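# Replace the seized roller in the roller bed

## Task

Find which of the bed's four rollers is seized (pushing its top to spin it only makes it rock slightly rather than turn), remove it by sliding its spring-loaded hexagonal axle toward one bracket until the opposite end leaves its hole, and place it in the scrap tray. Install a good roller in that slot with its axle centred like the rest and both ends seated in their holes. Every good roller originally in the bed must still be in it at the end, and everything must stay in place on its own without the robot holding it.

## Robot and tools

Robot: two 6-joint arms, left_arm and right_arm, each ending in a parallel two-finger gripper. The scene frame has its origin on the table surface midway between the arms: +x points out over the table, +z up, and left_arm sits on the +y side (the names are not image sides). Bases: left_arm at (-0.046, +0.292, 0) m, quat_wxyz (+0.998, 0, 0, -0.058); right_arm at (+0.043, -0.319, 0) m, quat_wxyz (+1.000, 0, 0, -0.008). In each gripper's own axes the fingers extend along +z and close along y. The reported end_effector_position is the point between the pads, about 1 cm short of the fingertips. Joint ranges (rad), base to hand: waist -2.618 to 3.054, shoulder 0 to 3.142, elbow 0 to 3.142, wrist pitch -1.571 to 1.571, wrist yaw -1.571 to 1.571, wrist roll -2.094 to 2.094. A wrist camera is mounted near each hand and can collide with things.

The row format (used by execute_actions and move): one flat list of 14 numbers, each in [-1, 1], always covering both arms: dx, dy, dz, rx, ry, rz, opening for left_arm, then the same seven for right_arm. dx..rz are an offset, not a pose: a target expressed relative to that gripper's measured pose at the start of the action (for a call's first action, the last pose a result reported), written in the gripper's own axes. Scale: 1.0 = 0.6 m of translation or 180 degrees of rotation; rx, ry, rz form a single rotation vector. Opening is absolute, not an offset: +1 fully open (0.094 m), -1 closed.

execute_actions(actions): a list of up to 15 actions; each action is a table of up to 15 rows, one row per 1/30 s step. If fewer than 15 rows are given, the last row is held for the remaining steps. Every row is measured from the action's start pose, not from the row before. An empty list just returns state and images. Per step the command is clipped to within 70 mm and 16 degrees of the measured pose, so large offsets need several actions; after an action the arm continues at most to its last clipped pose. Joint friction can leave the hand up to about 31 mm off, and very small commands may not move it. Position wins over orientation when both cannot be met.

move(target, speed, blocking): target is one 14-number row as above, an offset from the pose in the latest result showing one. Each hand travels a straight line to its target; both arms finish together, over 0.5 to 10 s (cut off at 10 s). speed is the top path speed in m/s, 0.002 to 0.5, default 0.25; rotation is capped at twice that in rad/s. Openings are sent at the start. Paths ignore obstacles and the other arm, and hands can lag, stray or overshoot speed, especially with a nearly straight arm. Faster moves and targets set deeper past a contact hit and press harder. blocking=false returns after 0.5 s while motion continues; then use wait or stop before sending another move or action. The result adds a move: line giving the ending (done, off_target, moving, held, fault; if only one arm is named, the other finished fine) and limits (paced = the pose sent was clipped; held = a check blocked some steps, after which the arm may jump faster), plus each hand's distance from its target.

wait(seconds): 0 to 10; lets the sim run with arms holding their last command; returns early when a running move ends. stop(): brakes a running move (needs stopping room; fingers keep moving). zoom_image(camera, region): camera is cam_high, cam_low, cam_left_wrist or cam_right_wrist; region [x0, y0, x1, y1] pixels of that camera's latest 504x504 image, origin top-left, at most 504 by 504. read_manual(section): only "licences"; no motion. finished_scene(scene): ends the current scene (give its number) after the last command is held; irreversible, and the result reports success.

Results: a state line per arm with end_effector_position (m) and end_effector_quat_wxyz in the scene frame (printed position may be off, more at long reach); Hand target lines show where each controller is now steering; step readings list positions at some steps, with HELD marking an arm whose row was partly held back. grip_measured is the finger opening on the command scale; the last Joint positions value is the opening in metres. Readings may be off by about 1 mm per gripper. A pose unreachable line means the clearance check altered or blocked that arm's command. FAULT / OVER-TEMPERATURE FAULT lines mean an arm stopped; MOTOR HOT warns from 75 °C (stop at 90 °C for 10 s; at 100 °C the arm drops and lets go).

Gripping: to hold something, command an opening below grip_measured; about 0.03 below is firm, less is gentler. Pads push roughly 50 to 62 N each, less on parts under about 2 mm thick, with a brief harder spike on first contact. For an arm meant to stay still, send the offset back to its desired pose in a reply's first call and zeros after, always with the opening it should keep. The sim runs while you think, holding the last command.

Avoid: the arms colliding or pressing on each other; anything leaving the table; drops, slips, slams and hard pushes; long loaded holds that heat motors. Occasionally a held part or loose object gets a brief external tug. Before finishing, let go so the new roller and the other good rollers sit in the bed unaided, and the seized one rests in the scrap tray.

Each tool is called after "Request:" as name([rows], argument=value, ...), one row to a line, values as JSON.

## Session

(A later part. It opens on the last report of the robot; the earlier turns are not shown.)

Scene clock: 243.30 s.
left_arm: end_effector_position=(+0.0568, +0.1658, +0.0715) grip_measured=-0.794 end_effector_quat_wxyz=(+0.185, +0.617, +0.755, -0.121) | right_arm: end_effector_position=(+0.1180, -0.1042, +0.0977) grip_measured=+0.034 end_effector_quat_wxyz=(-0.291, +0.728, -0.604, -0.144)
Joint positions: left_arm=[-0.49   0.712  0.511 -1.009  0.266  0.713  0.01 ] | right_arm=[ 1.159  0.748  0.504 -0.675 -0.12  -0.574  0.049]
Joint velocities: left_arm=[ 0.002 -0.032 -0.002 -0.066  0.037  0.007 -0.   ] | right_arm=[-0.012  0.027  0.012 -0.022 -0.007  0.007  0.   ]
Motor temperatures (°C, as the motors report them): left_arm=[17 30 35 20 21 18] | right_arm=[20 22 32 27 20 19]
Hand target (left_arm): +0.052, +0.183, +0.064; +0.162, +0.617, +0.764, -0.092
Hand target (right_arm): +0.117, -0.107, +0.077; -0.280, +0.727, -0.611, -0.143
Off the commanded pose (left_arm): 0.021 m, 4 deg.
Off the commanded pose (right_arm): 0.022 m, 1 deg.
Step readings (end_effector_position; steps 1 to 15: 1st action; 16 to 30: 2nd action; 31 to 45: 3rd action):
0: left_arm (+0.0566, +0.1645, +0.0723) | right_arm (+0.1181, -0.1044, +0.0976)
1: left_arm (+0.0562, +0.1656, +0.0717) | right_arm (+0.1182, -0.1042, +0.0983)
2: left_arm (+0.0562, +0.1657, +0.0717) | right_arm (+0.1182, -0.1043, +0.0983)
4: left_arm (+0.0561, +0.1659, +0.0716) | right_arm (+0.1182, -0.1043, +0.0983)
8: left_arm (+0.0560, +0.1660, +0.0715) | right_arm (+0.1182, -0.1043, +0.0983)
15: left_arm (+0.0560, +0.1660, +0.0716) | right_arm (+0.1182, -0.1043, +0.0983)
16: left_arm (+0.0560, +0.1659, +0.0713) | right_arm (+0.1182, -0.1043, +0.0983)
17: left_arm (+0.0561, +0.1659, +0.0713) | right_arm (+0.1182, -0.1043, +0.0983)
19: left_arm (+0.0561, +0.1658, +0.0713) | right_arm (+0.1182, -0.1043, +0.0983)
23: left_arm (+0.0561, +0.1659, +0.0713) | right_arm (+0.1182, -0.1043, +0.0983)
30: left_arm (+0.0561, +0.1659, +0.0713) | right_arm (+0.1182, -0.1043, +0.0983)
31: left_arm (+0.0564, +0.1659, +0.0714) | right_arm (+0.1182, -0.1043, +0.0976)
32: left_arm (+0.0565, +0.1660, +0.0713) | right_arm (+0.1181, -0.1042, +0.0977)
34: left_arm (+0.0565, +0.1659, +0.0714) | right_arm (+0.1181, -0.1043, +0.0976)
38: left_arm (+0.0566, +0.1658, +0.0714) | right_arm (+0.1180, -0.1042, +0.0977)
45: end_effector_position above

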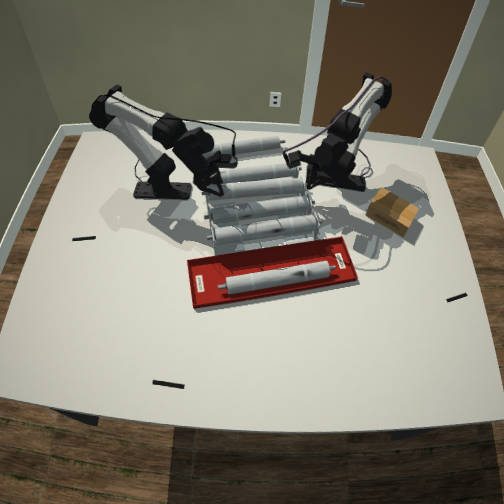

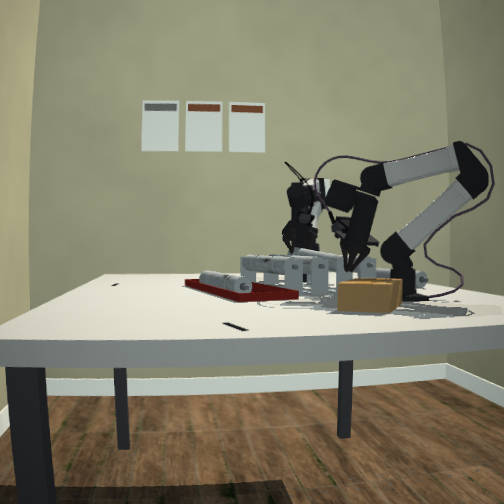

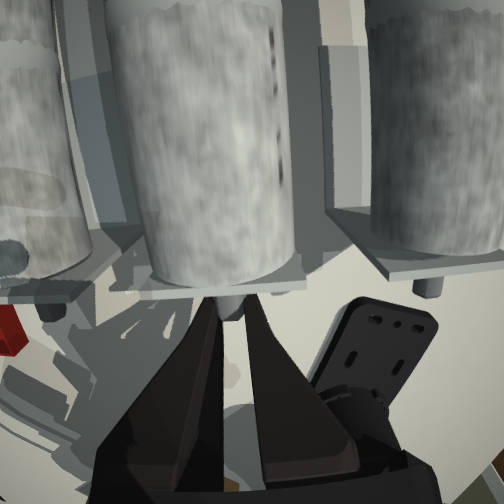

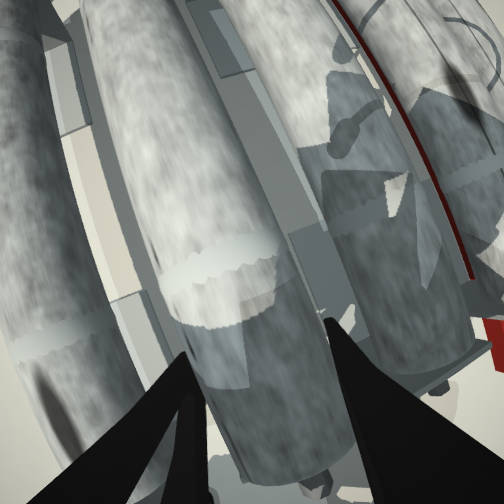

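Request:
move(target=[0,0,0,0,0,0,-0.3,-0.052,0,-0.066,0,0,0,0.4], speed=0.05)

Request:
move(target=[0.03,0,-0.012,0,0.1,0,-0.3,0.09,-0.01,-0.07,0,0,0,-1], speed=0.05)

Request:
move(target=[0,0,0,0,0,0,-0.3,0.042,0,0.053,0,0,0,-1], speed=0.05)

Scene clock: 251.70 s.
left_arm: end_effector_position=(+0.0569, +0.1655, +0.0717) grip_measured=-0.301 end_effector_quat_wxyz=(+0.185, +0.618, +0.754, -0.121) | right_arm: end_effector_position=(+0.1056, -0.1007, +0.1441) grip_measured=+0.398 end_effector_quat_wxyz=(-0.296, +0.727, -0.602, -0.147)
Joint positions: left_arm=[-0.49   0.712  0.511 -1.007  0.267  0.717  0.033] | right_arm=[ 1.261  0.747  0.68  -0.833 -0.059 -0.494  0.066]
Joint velocities: left_arm=[-0.007  0.007 -0.007 -0.022  0.066 -0.051 -0.   ] | right_arm=[-0.007  0.002  0.007  0.037 -0.022 -0.022 -0.   ]
Motor temperatures (°C, as the motors report them): left_arm=[17 29 35 20 21 18] | right_arm=[20 22 31 28 20 19]
Hand target (left_arm): +0.057, +0.166, +0.072; +0.185, +0.617, +0.755, -0.121
Hand target (right_arm): +0.104, -0.102, +0.146; -0.290, +0.729, -0.604, -0.144
Off the commanded pose (left_arm): 0.000 m, 0 deg.
Off the commanded pose (right_arm): 0.003 m, 1 deg.
move: done

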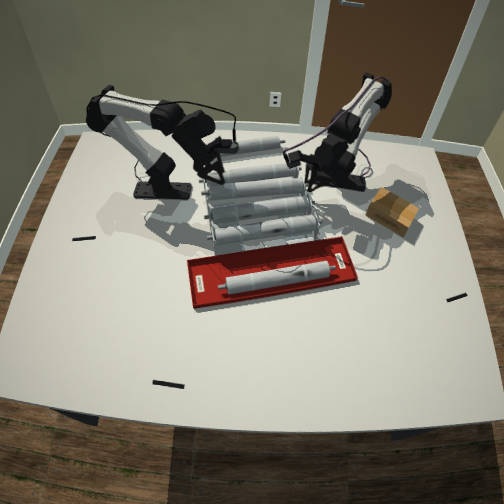

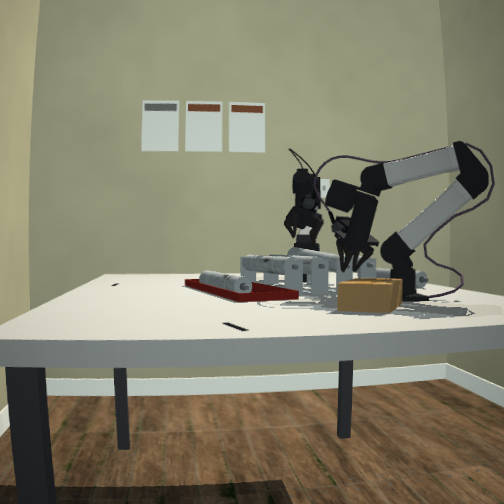

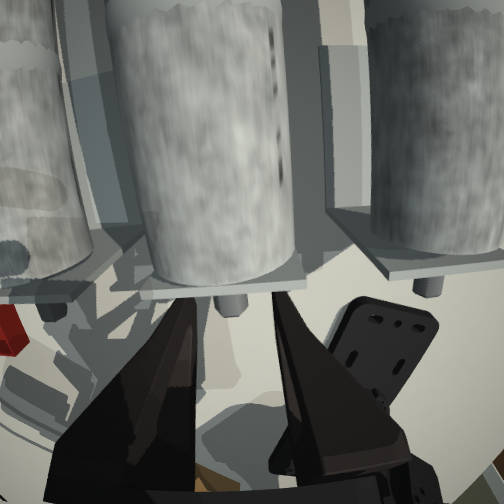

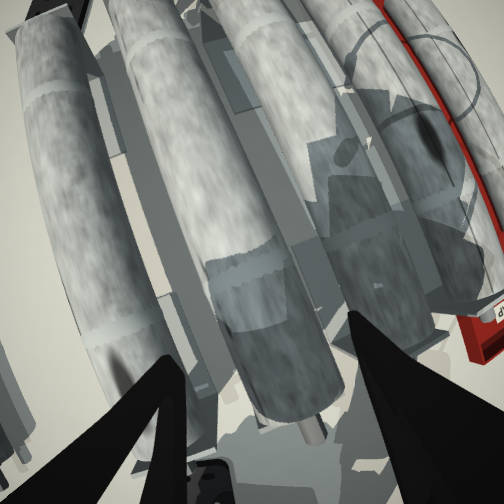

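Scene clock: 255.27 s.
left_arm: end_effector_position=(+0.0529, +0.1821, +0.0680) grip_measured=-0.301 end_effector_quat_wxyz=(+0.074, +0.629, +0.773, -0.033) | right_arm: end_effector_position=(+0.1224, -0.1638, +0.1475) grip_measured=-0.980 end_effector_quat_wxyz=(-0.299, +0.725, -0.603, -0.147)
Joint positions: left_arm=[-0.662  0.914  0.627 -1.131  0.052  0.582  0.033] | right_arm=[ 0.765  0.564  0.68  -1.096 -0.355 -0.898  0.001]
Joint velocities: left_arm=[-0.002 -0.007 -0.002 -0.081  0.051  0.007  0.001] | right_arm=[-0.007  0.002  0.002 -0.022 -0.081 -0.051 -0.   ]
Motor temperatures (°C, as the motors report them): left_arm=[17 29 35 20 21 18] | right_arm=[20 22 31 28 20 19]
Hand target (left_arm): +0.052, +0.183, +0.069; +0.064, +0.629, +0.775, -0.026
Hand target (right_arm): +0.119, -0.167, +0.149; -0.299, +0.726, -0.601, -0.148
Off the commanded pose (left_arm): 0.003 m, 2 deg.
Off the commanded pose (right_arm): 0.006 m, 0 deg.
move: done

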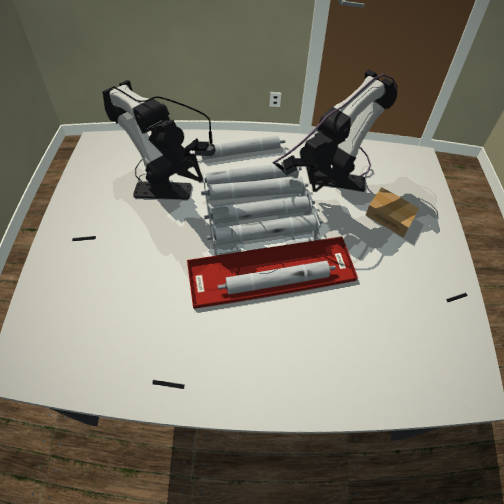

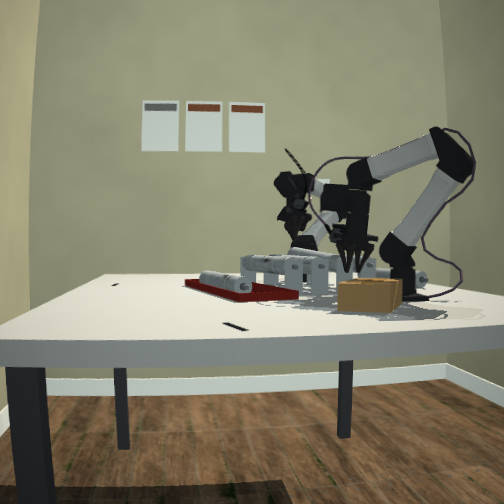

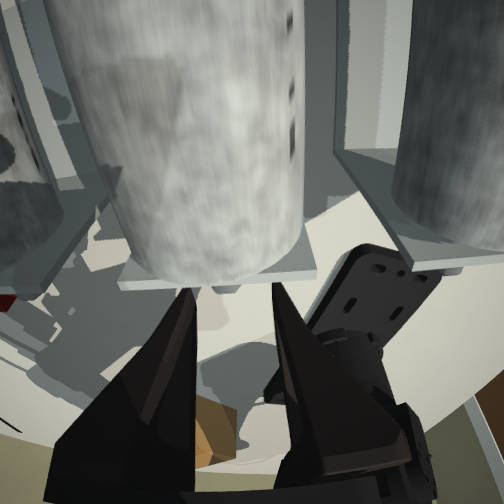

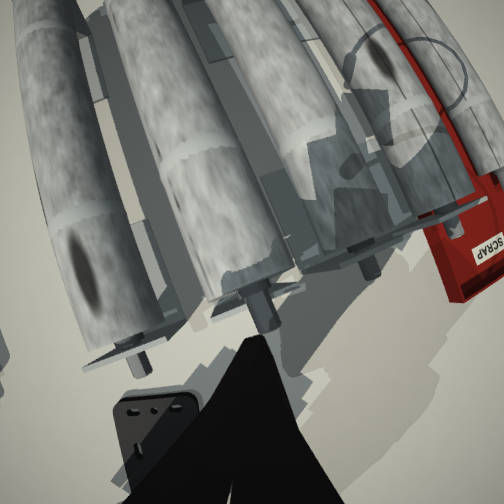

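Scene clock: 256.53 s.
left_arm: end_effector_position=(+0.0529, +0.1821, +0.0680) grip_measured=-0.301 end_effector_quat_wxyz=(+0.074, +0.629, +0.773, -0.033) | right_arm: end_effector_position=(+0.1335, -0.1644, +0.1149) grip_measured=-0.980 end_effector_quat_wxyz=(-0.300, +0.725, -0.603, -0.146)
Joint positions: left_arm=[-0.662  0.914  0.627 -1.131  0.052  0.582  0.033] | right_arm=[ 0.671  0.564  0.55  -0.994 -0.404 -0.982  0.001]
Joint velocities: left_arm=[-0.027 -0.007 -0.002  0.022 -0.051 -0.022  0.001] | right_arm=[-0.007 -0.017 -0.012 -0.022 -0.007 -0.051 -0.   ]
Motor temperatures (°C, as the motors report them): left_arm=[17 29 35 20 21 18] | right_arm=[20 22 31 27 20 19]
Hand target (left_arm): +0.053, +0.182, +0.068; +0.074, +0.629, +0.773, -0.033
Hand target (right_arm): +0.133, -0.165, +0.109; -0.299, +0.725, -0.603, -0.147
Off the commanded pose (left_arm): 0.000 m, 0 deg.
Off the commanded pose (right_arm): 0.007 m, 0 deg.
move: done

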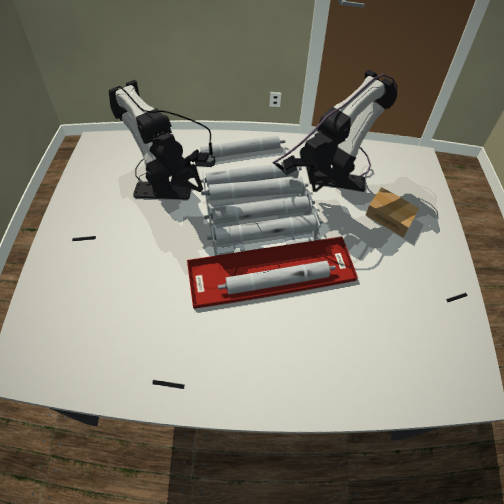

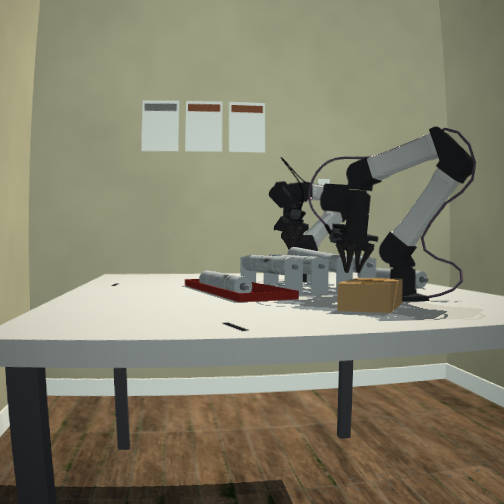

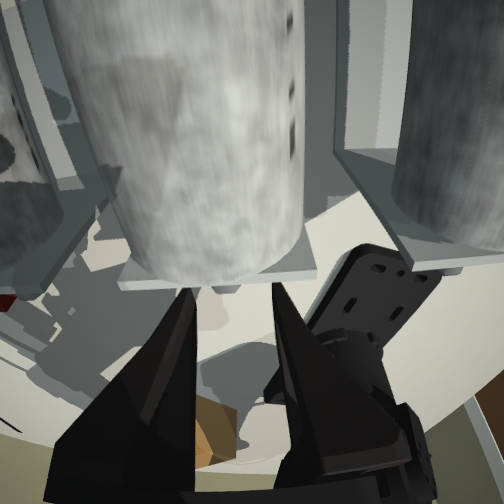

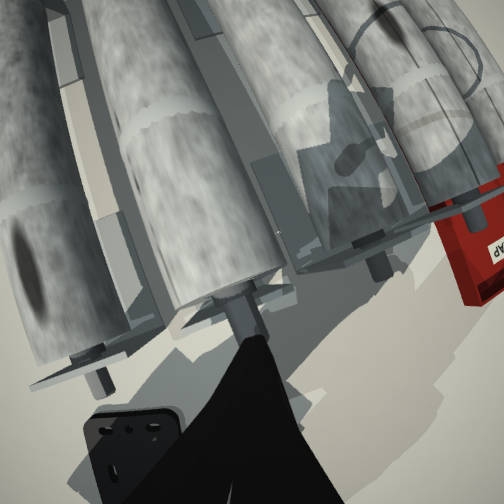

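Back along x_g (−y and down), then push.

Request:
move(target=[0,0,0,0,0,0,-0.3,0.035,0.01,0,0,0,0,-1], speed=0.03)

Request:
move(target=[0,0,0,0,0,0,-0.3,-0.065,0,0.052,0,0,0,-1], speed=0.03)

Scene clock: 260.20 s.
left_arm: end_effector_position=(+0.0529, +0.1821, +0.0680) grip_measured=-0.301 end_effector_quat_wxyz=(+0.074, +0.629, +0.773, -0.033) | right_arm: end_effector_position=(+0.1402, -0.1775, +0.1110) grip_measured=-0.980 end_effector_quat_wxyz=(-0.314, +0.724, -0.599, -0.139)
Joint positions: left_arm=[-0.662  0.914  0.627 -1.131  0.052  0.582  0.033] | right_arm=[ 0.495  0.541  0.529 -1.036 -0.49  -1.147  0.001]
Joint velocities: left_arm=[ 0.002 -0.002 -0.012 -0.037 -0.037 -0.066 -0.   ] | right_arm=[-0.002 -0.012  0.007  0.007 -0.037 -0.007 -0.   ]
Motor temperatures (°C, as the motors report them): left_arm=[17 28 35 20 21 18] | right_arm=[20 22 31 27 20 19]
Hand target (left_arm): +0.053, +0.182, +0.068; +0.074, +0.629, +0.773, -0.033
Hand target (right_arm): +0.133, -0.181, +0.102; -0.301, +0.724, -0.603, -0.146
Off the commanded pose (left_arm): 0.000 m, 0 deg.
Off the commanded pose (right_arm): 0.013 m, 2 deg.
move: off_target (right_arm)

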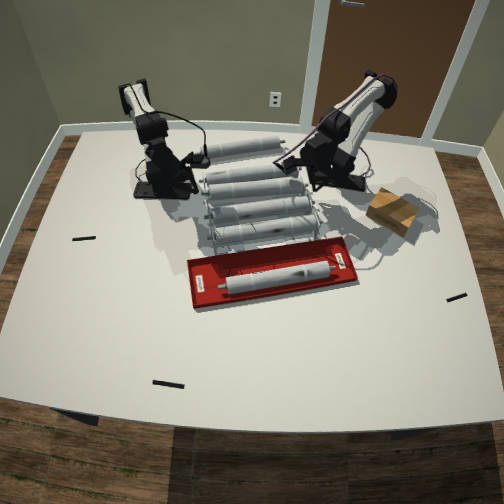

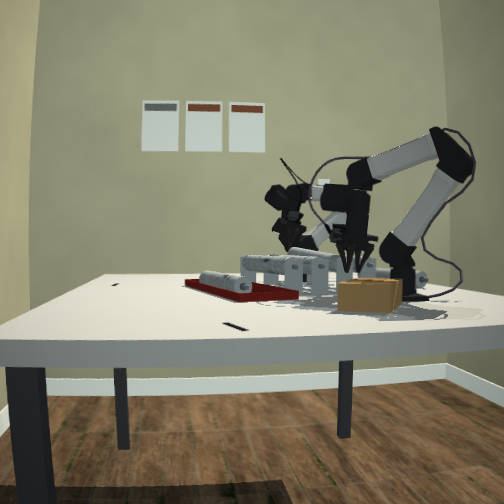

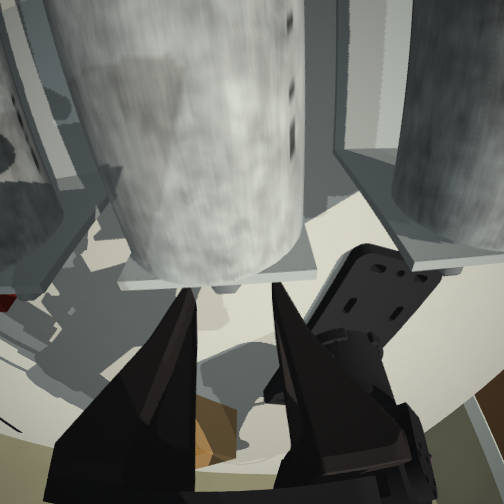

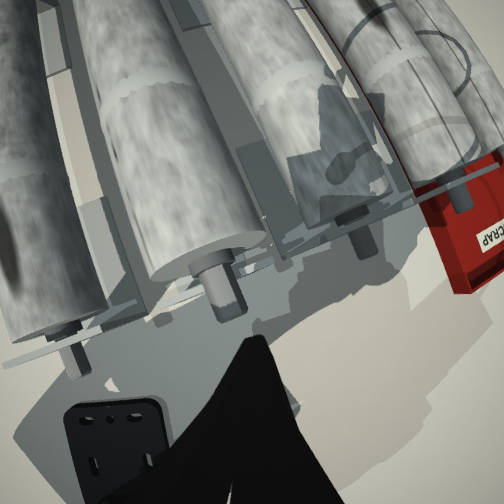

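Scene clock: 262.17 s.
left_arm: end_effector_position=(+0.0529, +0.1821, +0.0680) grip_measured=-0.301 end_effector_quat_wxyz=(+0.074, +0.629, +0.773, -0.033) | right_arm: end_effector_position=(+0.1378, -0.1446, +0.1074) grip_measured=-0.980 end_effector_quat_wxyz=(-0.299, +0.723, -0.613, -0.111)
Joint positions: left_arm=[-0.662  0.914  0.627 -1.131  0.052  0.582  0.033] | right_arm=[ 0.927  0.619  0.529 -0.856 -0.187 -0.765  0.001]
Joint velocities: left_arm=[-0.012  0.002 -0.017 -0.022 -0.095 -0.081 -0.001] | right_arm=[-0.002  0.002 -0.002 -0.007  0.037  0.095 -0.002]
Motor temperatures (°C, as the motors report them): left_arm=[17 28 35 20 20 18] | right_arm=[20 22 31 27 20 19]
Hand target (left_arm): +0.053, +0.182, +0.068; +0.074, +0.629, +0.773, -0.033
Hand target (right_arm): +0.134, -0.131, +0.109; -0.310, +0.725, -0.599, -0.138
Off the commanded pose (left_arm): 0.000 m, 0 deg.
Off the commanded pose (right_arm): 0.017 m, 4 deg.
move: off_target (right_arm)

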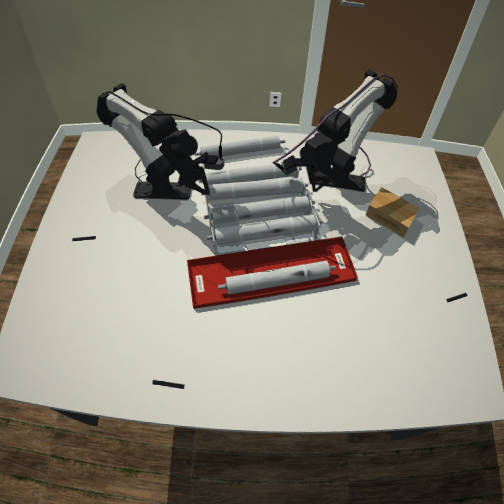

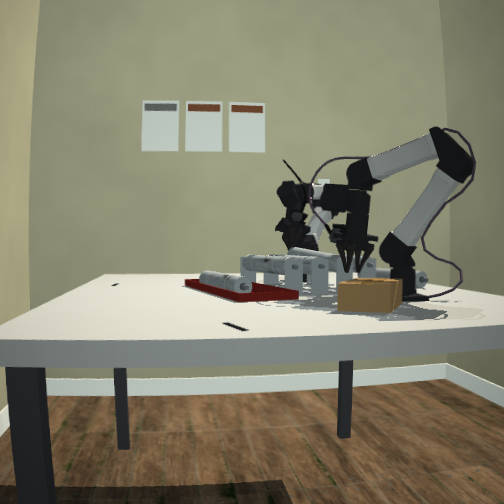

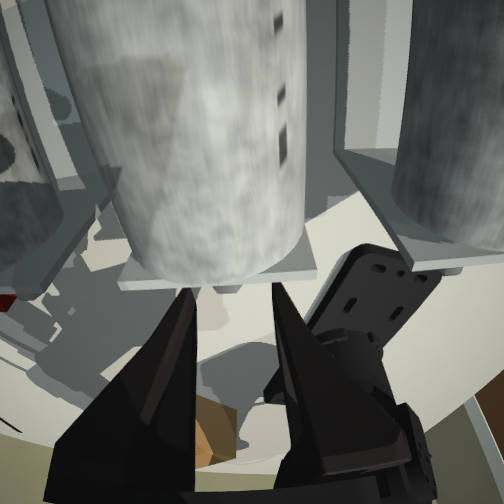

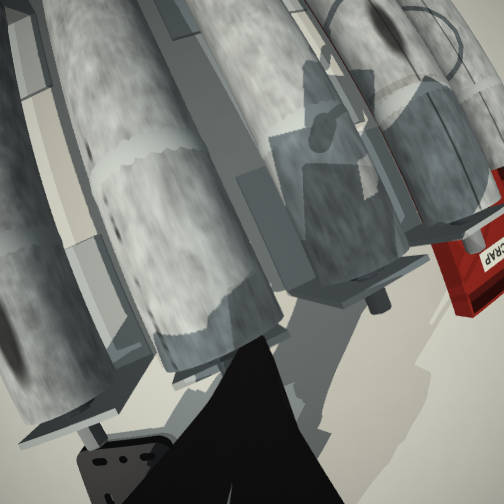

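Missed. Retry with shift.

Request:
move(target=[0,0,0,0,0,0,-0.3,0.055,0.03,-0.038,0,0,0,-1], speed=0.03)

Scene clock: 265.40 s.
left_arm: end_effector_position=(+0.0529, +0.1821, +0.0680) grip_measured=-0.301 end_effector_quat_wxyz=(+0.074, +0.629, +0.773, -0.033) | right_arm: end_effector_position=(+0.1301, -0.1806, +0.1124) grip_measured=-0.980 end_effector_quat_wxyz=(-0.313, +0.720, -0.609, -0.107)
Joint positions: left_arm=[-0.662  0.914  0.627 -1.131  0.052  0.582  0.033] | right_arm=[ 0.689  0.441  0.529 -1.053 -0.319 -0.964  0.001]
Joint velocities: left_arm=[-0.012 -0.007  0.007 -0.022 -0.037 -0.007 -0.   ] | right_arm=[-0.002 -0.002  0.002 -0.022 -0.066 -0.022  0.001]
Motor temperatures (°C, as the motors report them): left_arm=[17 28 35 20 20 18] | right_arm=[20 22 31 28 20 19]
Hand target (left_arm): +0.053, +0.182, +0.068; +0.074, +0.629, +0.773, -0.033
Hand target (right_arm): +0.125, -0.185, +0.104; -0.300, +0.723, -0.613, -0.111
Off the commanded pose (left_arm): 0.000 m, 0 deg.
Off the commanded pose (right_arm): 0.013 m, 2 deg.
move: off_target (right_arm)

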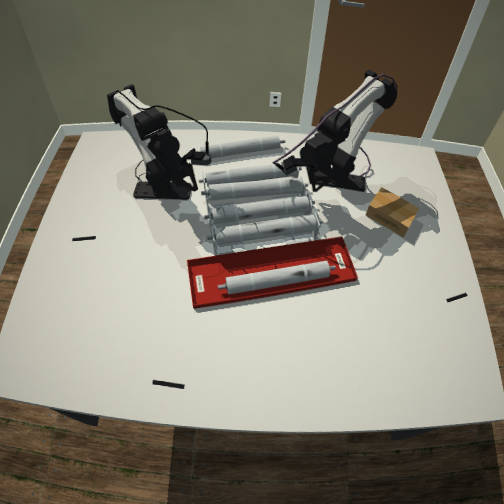

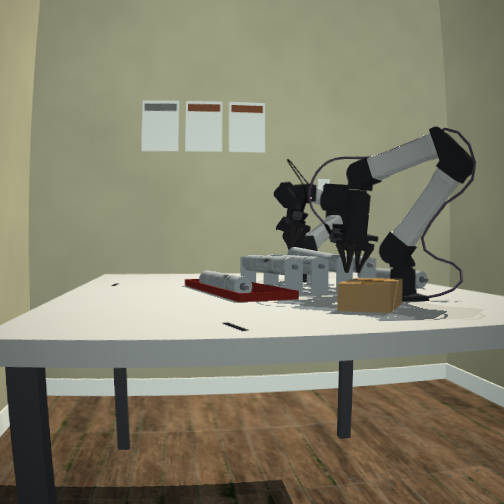

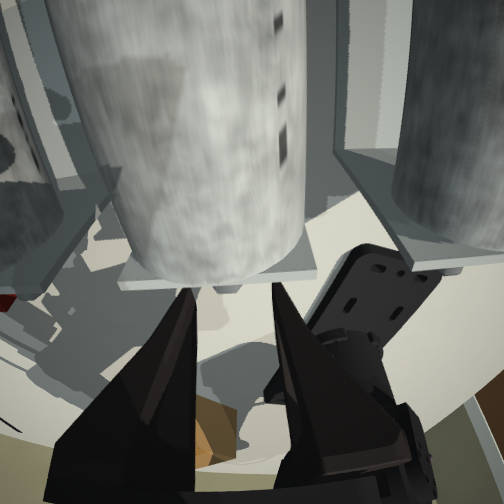

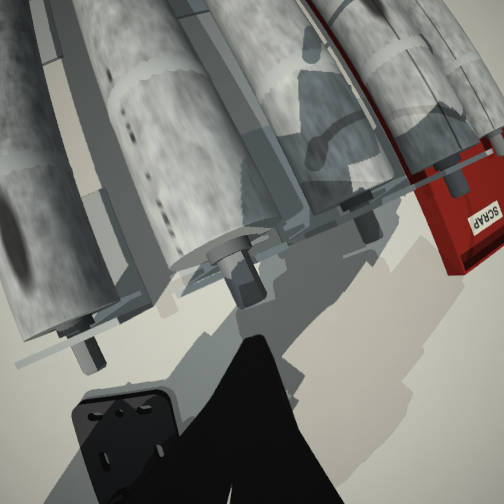

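Lower a bit, then push.

Request:
move(target=[0,0,0,0,0,0,-0.3,0.012,0.012,0.022,0,0,0,-1], speed=0.03)

Request:
move(target=[0,0,0,0,0,0,-0.3,-0.068,0.01,0.05,0,0,0,-1], speed=0.03)

Scene clock: 268.17 s.
left_arm: end_effector_position=(+0.0529, +0.1821, +0.0680) grip_measured=-0.301 end_effector_quat_wxyz=(+0.074, +0.629, +0.773, -0.033) | right_arm: end_effector_position=(+0.1280, -0.1798, +0.1014) grip_measured=-0.980 end_effector_quat_wxyz=(-0.310, +0.721, -0.609, -0.109)
Joint positions: left_arm=[-0.662  0.914  0.627 -1.131  0.052  0.582  0.033] | right_arm=[ 0.712  0.422  0.485 -1.029 -0.309 -0.946  0.001]
Joint velocities: left_arm=[ 0.007 -0.017 -0.002  0.007 -0.051  0.022 -0.001] | right_arm=[-0.012 -0.002 -0.007  0.022  0.007 -0.051 -0.   ]
Motor temperatures (°C, as the motors report them): left_arm=[17 28 35 20 20 18] | right_arm=[20 22 31 27 20 19]
Hand target (left_arm): +0.053, +0.182, +0.068; +0.074, +0.629, +0.773, -0.033
Hand target (right_arm): +0.128, -0.180, +0.096; -0.313, +0.721, -0.609, -0.108
Off the commanded pose (left_arm): 0.000 m, 0 deg.
Off the commanded pose (right_arm): 0.005 m, 0 deg.
move: done

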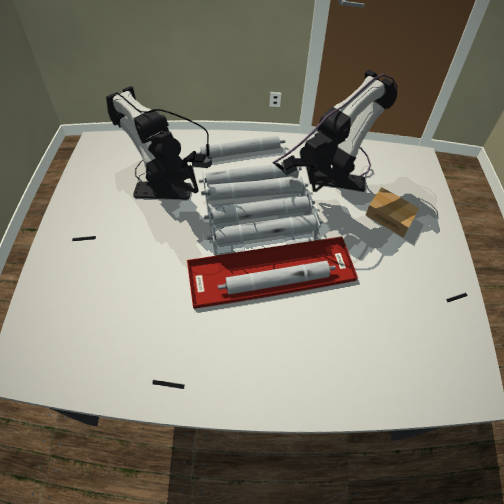

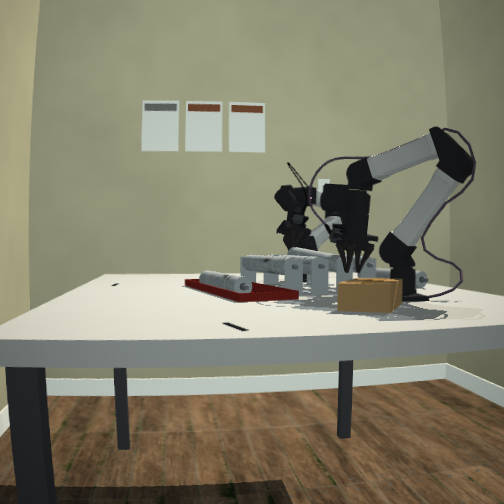

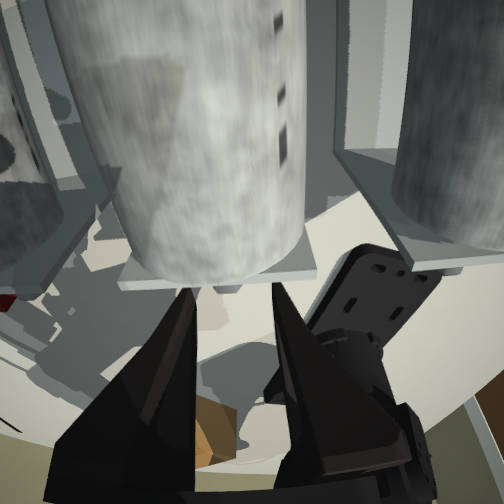

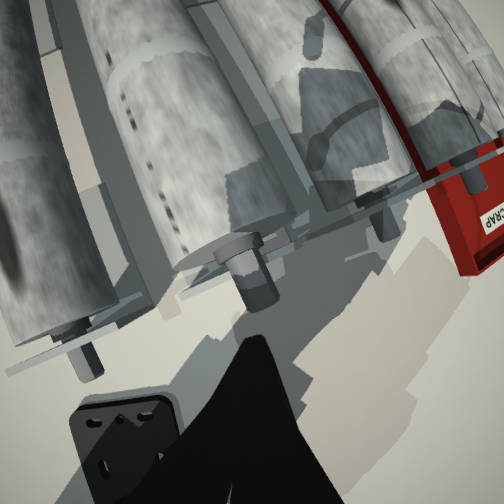

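Scene clock: 270.17 s.
left_arm: end_effector_position=(+0.0529, +0.1821, +0.0680) grip_measured=-0.301 end_effector_quat_wxyz=(+0.074, +0.629, +0.773, -0.033) | right_arm: end_effector_position=(+0.1177, -0.1501, +0.0978) grip_measured=-0.981 end_effector_quat_wxyz=(-0.295, +0.724, -0.617, -0.087)
Joint positions: left_arm=[-0.662  0.914  0.627 -1.131  0.052  0.582  0.033] | right_arm=[ 1.17   0.54   0.49  -0.895  0.    -0.578  0.001]
Joint velocities: left_arm=[ 0.007  0.007 -0.017 -0.022 -0.022  0.022 -0.001] | right_arm=[-0.002  0.002  0.002 -0.022  0.051  0.051 -0.001]
Motor temperatures (°C, as the motors report them): left_arm=[17 28 35 20 20 18] | right_arm=[20 22 31 28 20 19]
Hand target (left_arm): +0.053, +0.182, +0.068; +0.074, +0.629, +0.773, -0.033
Hand target (right_arm): +0.117, -0.134, +0.098; -0.308, +0.723, -0.609, -0.108
Off the commanded pose (left_arm): 0.000 m, 0 deg.
Off the commanded pose (right_arm): 0.021 m, 3 deg.
move: off_target (right_arm)

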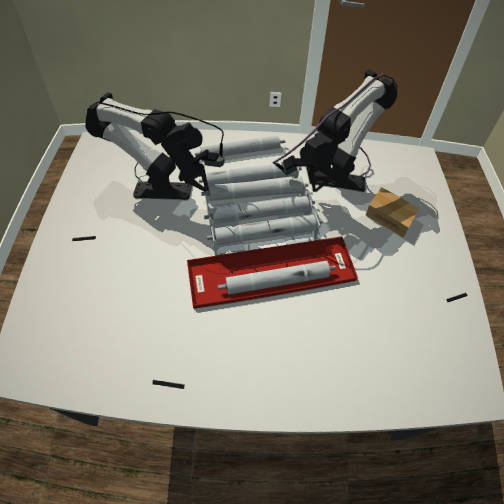

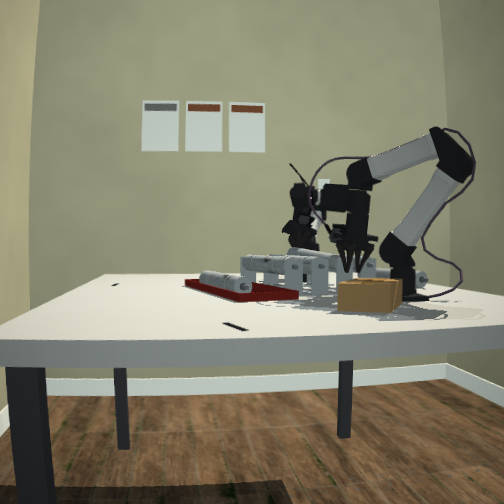

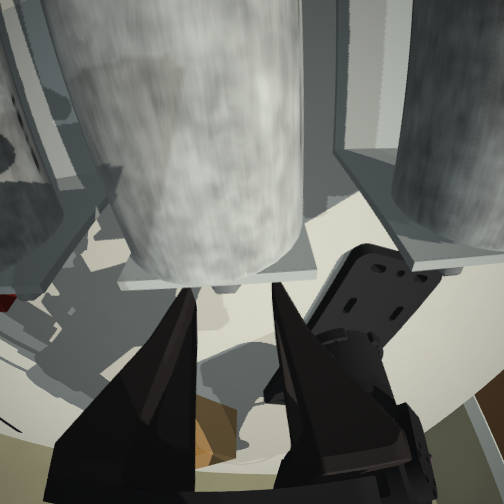

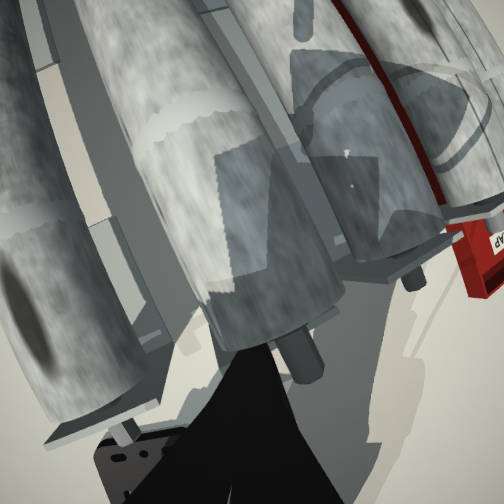

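Request:
move(target=[0,0,0,0,0,0,-0.3,0.05,-0.015,-0.04,0,0,0,-0.87], speed=0.03)

Request:
move(target=[0,0,0,0,0,0,-0.3,-0.065,0.0,0.05,0,0,0,-0.87], speed=0.03)

Scene clock: 274.17 s.
left_arm: end_effector_position=(+0.0529, +0.1821, +0.0680) grip_measured=-0.301 end_effector_quat_wxyz=(+0.074, +0.629, +0.773, -0.033) | right_arm: end_effector_position=(+0.1297, -0.1850, +0.1004) grip_measured=-0.872 end_effector_quat_wxyz=(-0.293, +0.724, -0.619, -0.087)
Joint positions: left_arm=[-0.662  0.914  0.627 -1.131  0.052  0.582  0.033] | right_arm=[ 0.761  0.447  0.507 -1.05  -0.233 -0.911  0.006]
Joint velocities: left_arm=[ 0.012  0.022 -0.022 -0.081 -0.051 -0.051 -0.001] | right_arm=[-0.012  0.002  0.007 -0.007  0.007 -0.081  0.001]
Motor temperatures (°C, as the motors report them): left_arm=[17 28 35 20 20 18] | right_arm=[20 22 32 29 20 19]
Hand target (left_arm): +0.053, +0.182, +0.068; +0.074, +0.629, +0.773, -0.033
Hand target (right_arm): +0.128, -0.186, +0.106; -0.298, +0.724, -0.617, -0.088
Off the commanded pose (left_arm): 0.000 m, 0 deg.
Off the commanded pose (right_arm): 0.006 m, 0 deg.
move: done

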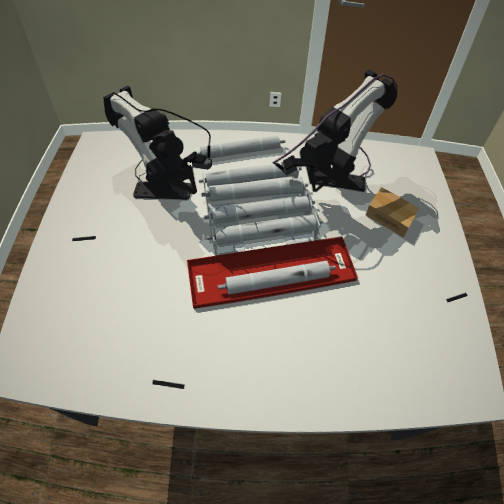

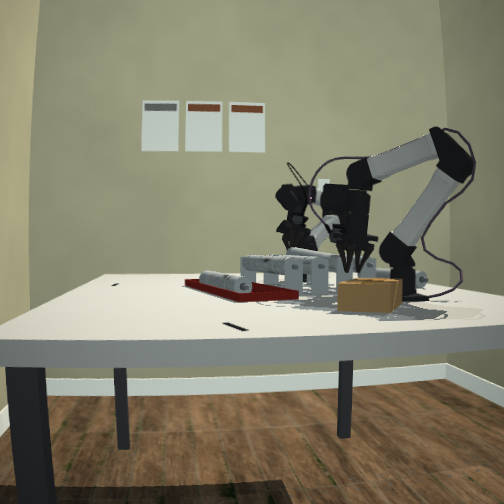

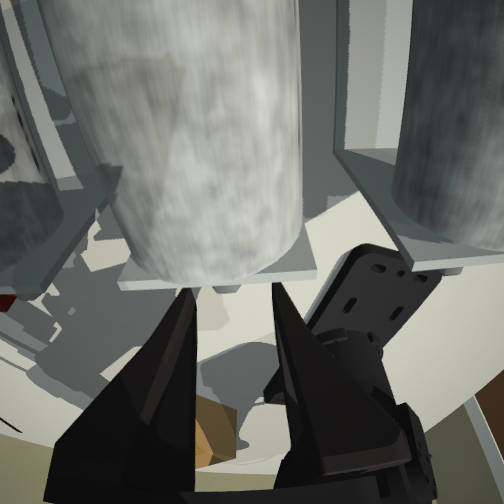

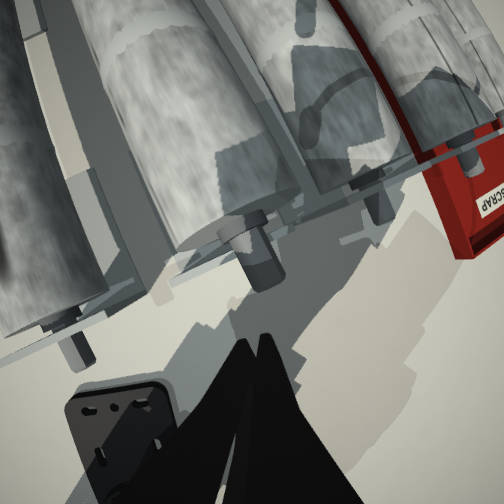

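Scene clock: 276.07 s.
left_arm: end_effector_position=(+0.0529, +0.1821, +0.0680) grip_measured=-0.301 end_effector_quat_wxyz=(+0.074, +0.629, +0.773, -0.033) | right_arm: end_effector_position=(+0.1233, -0.1528, +0.0966) grip_measured=-0.872 end_effector_quat_wxyz=(-0.278, +0.726, -0.624, -0.077)
Joint positions: left_arm=[-0.662  0.914  0.627 -1.131  0.052  0.582  0.033] | right_arm=[ 1.123  0.589  0.514 -0.91  -0.013 -0.611  0.006]
Joint velocities: left_arm=[-0.012 -0.002  0.007 -0.037  0.037  0.022 -0.   ] | right_arm=[-0.017  0.012 -0.002  0.022  0.066  0.081 -0.001]
Motor temperatures (°C, as the motors report them): left_arm=[17 28 35 20 20 18] | right_arm=[20 22 32 29 20 19]
Hand target (left_arm): +0.053, +0.182, +0.068; +0.074, +0.629, +0.773, -0.033
Hand target (right_arm): +0.126, -0.139, +0.095; -0.290, +0.724, -0.619, -0.087
Off the commanded pose (left_arm): 0.000 m, 0 deg.
Off the commanded pose (right_arm): 0.017 m, 2 deg.
move: off_target (right_arm)

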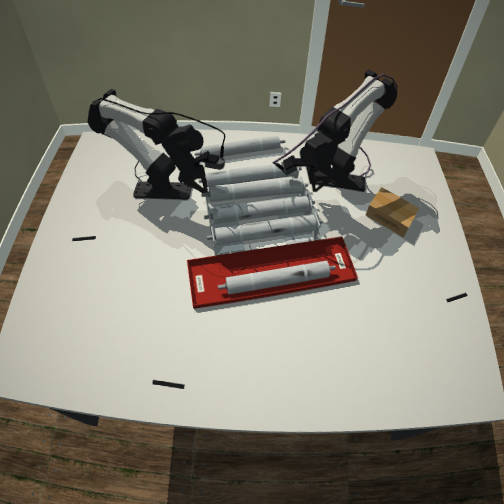

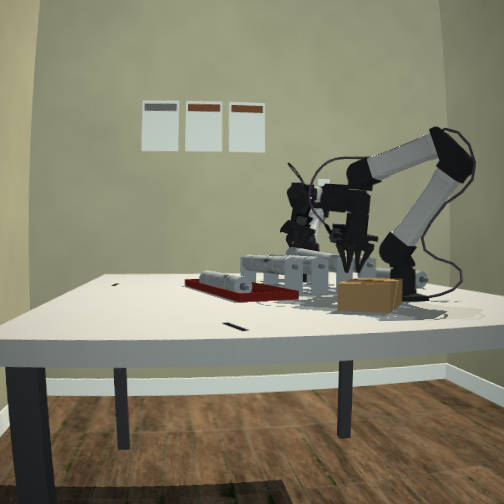

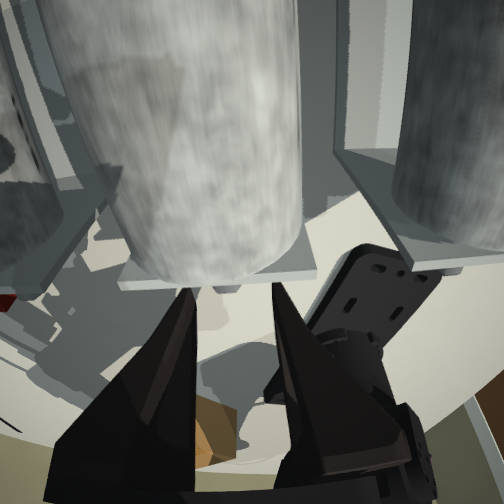

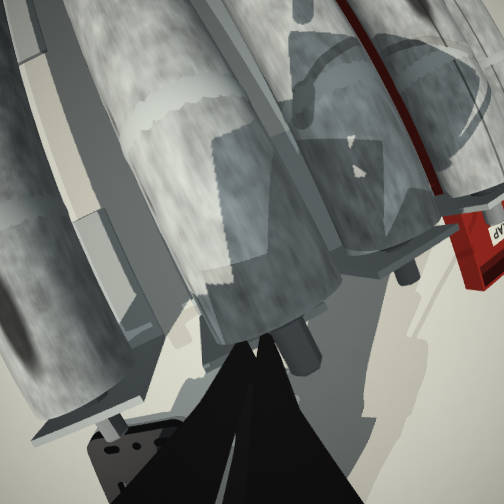

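Request:
move(target=[0,0,0,0,0,0,-0.3,0.04,-0.03,-0.035,0,0,0,-0.3], speed=0.03)

Request:
move(target=[0,0,0,0,0,0,-0.3,-0.03,0.0,0.022,0,0,0,-0.3], speed=0.03)

Scene clock: 281.60 s.
left_arm: end_effector_position=(+0.0529, +0.1821, +0.0680) grip_measured=-0.301 end_effector_quat_wxyz=(+0.074, +0.629, +0.773, -0.033) | right_arm: end_effector_position=(+0.1425, -0.1804, +0.1034) grip_measured=-0.302 end_effector_quat_wxyz=(-0.275, +0.725, -0.626, -0.077)
Joint positions: left_arm=[-0.662  0.914  0.627 -1.131  0.052  0.582  0.033] | right_arm=[ 0.748  0.561  0.547 -1.014 -0.215 -0.926  0.033]
Joint velocities: left_arm=[-0.017 -0.012  0.007  0.037 -0.007 -0.066 -0.   ] | right_arm=[ 0.012  0.017 -0.002 -0.037 -0.037 -0.007 -0.001]
Motor temperatures (°C, as the motors report them): left_arm=[17 27 35 20 20 18] | right_arm=[20 22 32 30 20 19]
Hand target (left_arm): +0.053, +0.182, +0.068; +0.074, +0.629, +0.773, -0.033
Hand target (right_arm): +0.141, -0.182, +0.110; -0.281, +0.725, -0.624, -0.078
Off the commanded pose (left_arm): 0.000 m, 0 deg.
Off the commanded pose (right_arm): 0.006 m, 0 deg.
move: done

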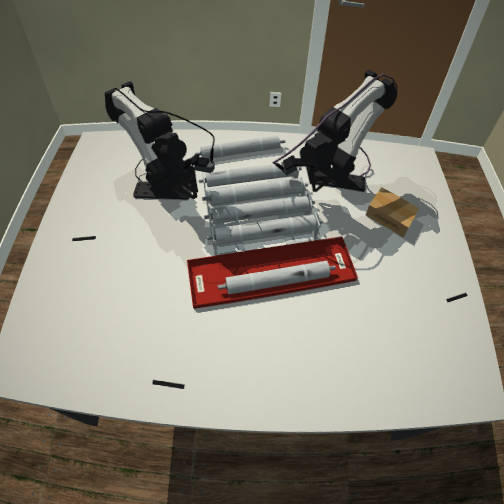

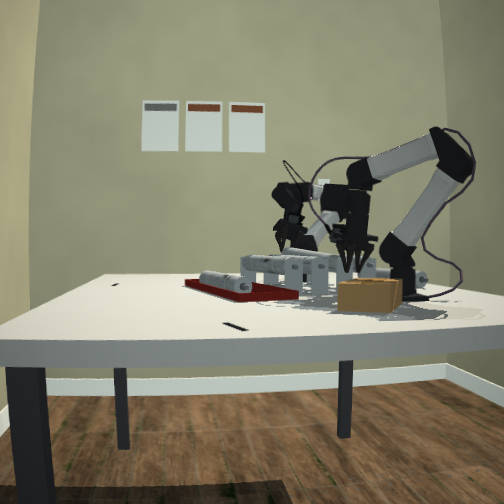

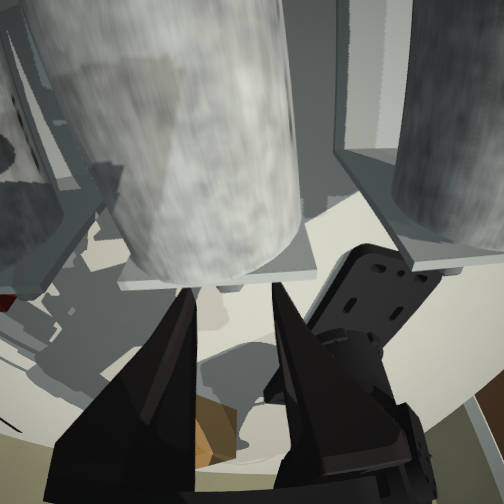

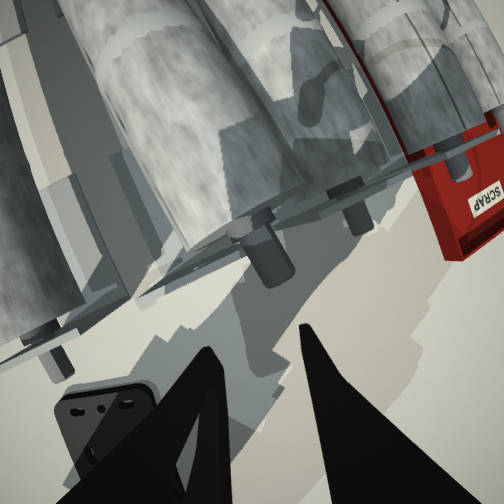

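Scene clock: 282.73 s.
left_arm: end_effector_position=(+0.0529, +0.1821, +0.0680) grip_measured=-0.301 end_effector_quat_wxyz=(+0.074, +0.629, +0.773, -0.033) | right_arm: end_effector_position=(+0.1405, -0.1602, +0.1036) grip_measured=-0.302 end_effector_quat_wxyz=(-0.278, +0.726, -0.624, -0.078)
Joint positions: left_arm=[-0.662  0.914  0.627 -1.131  0.052  0.582  0.033] | right_arm=[ 0.917  0.617  0.547 -0.929 -0.128 -0.782  0.033]
Joint velocities: left_arm=[ 0.012 -0.012  0.012 -0.037  0.007 -0.007  0.001] | right_arm=[ 0.007 -0.002 -0.007 -0.022  0.007  0.037 -0.   ]
Motor temperatures (°C, as the motors report them): left_arm=[17 27 35 20 20 18] | right_arm=[20 22 32 30 20 19]
Hand target (left_arm): +0.053, +0.182, +0.068; +0.074, +0.629, +0.773, -0.033
Hand target (right_arm): +0.141, -0.159, +0.100; -0.274, +0.726, -0.626, -0.077
Off the commanded pose (left_arm): 0.000 m, 0 deg.
Off the commanded pose (right_arm): 0.004 m, 0 deg.
move: done

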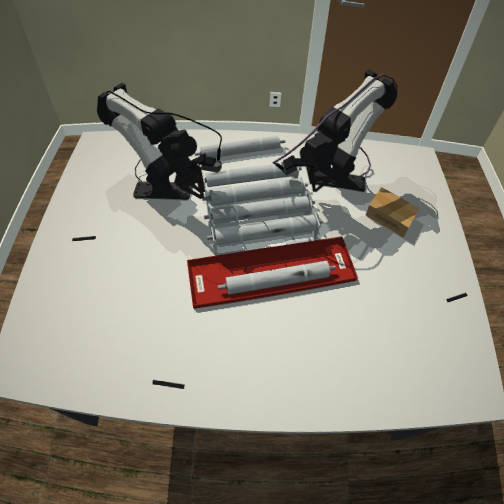

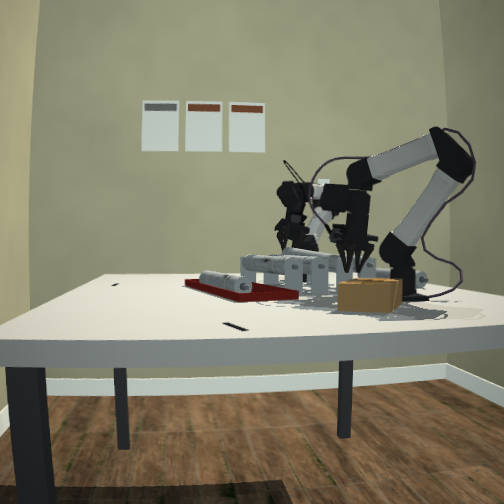

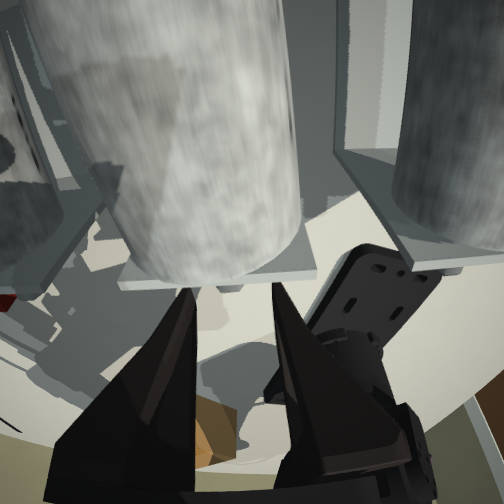

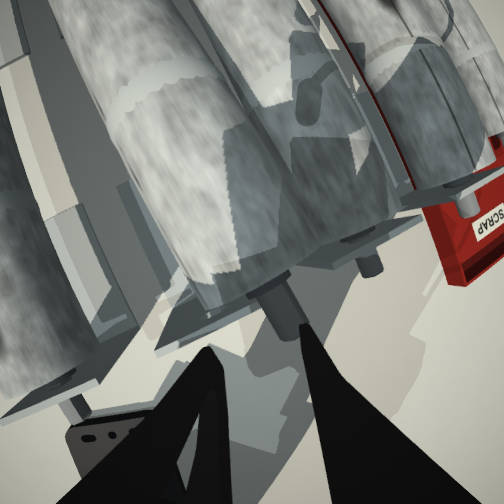

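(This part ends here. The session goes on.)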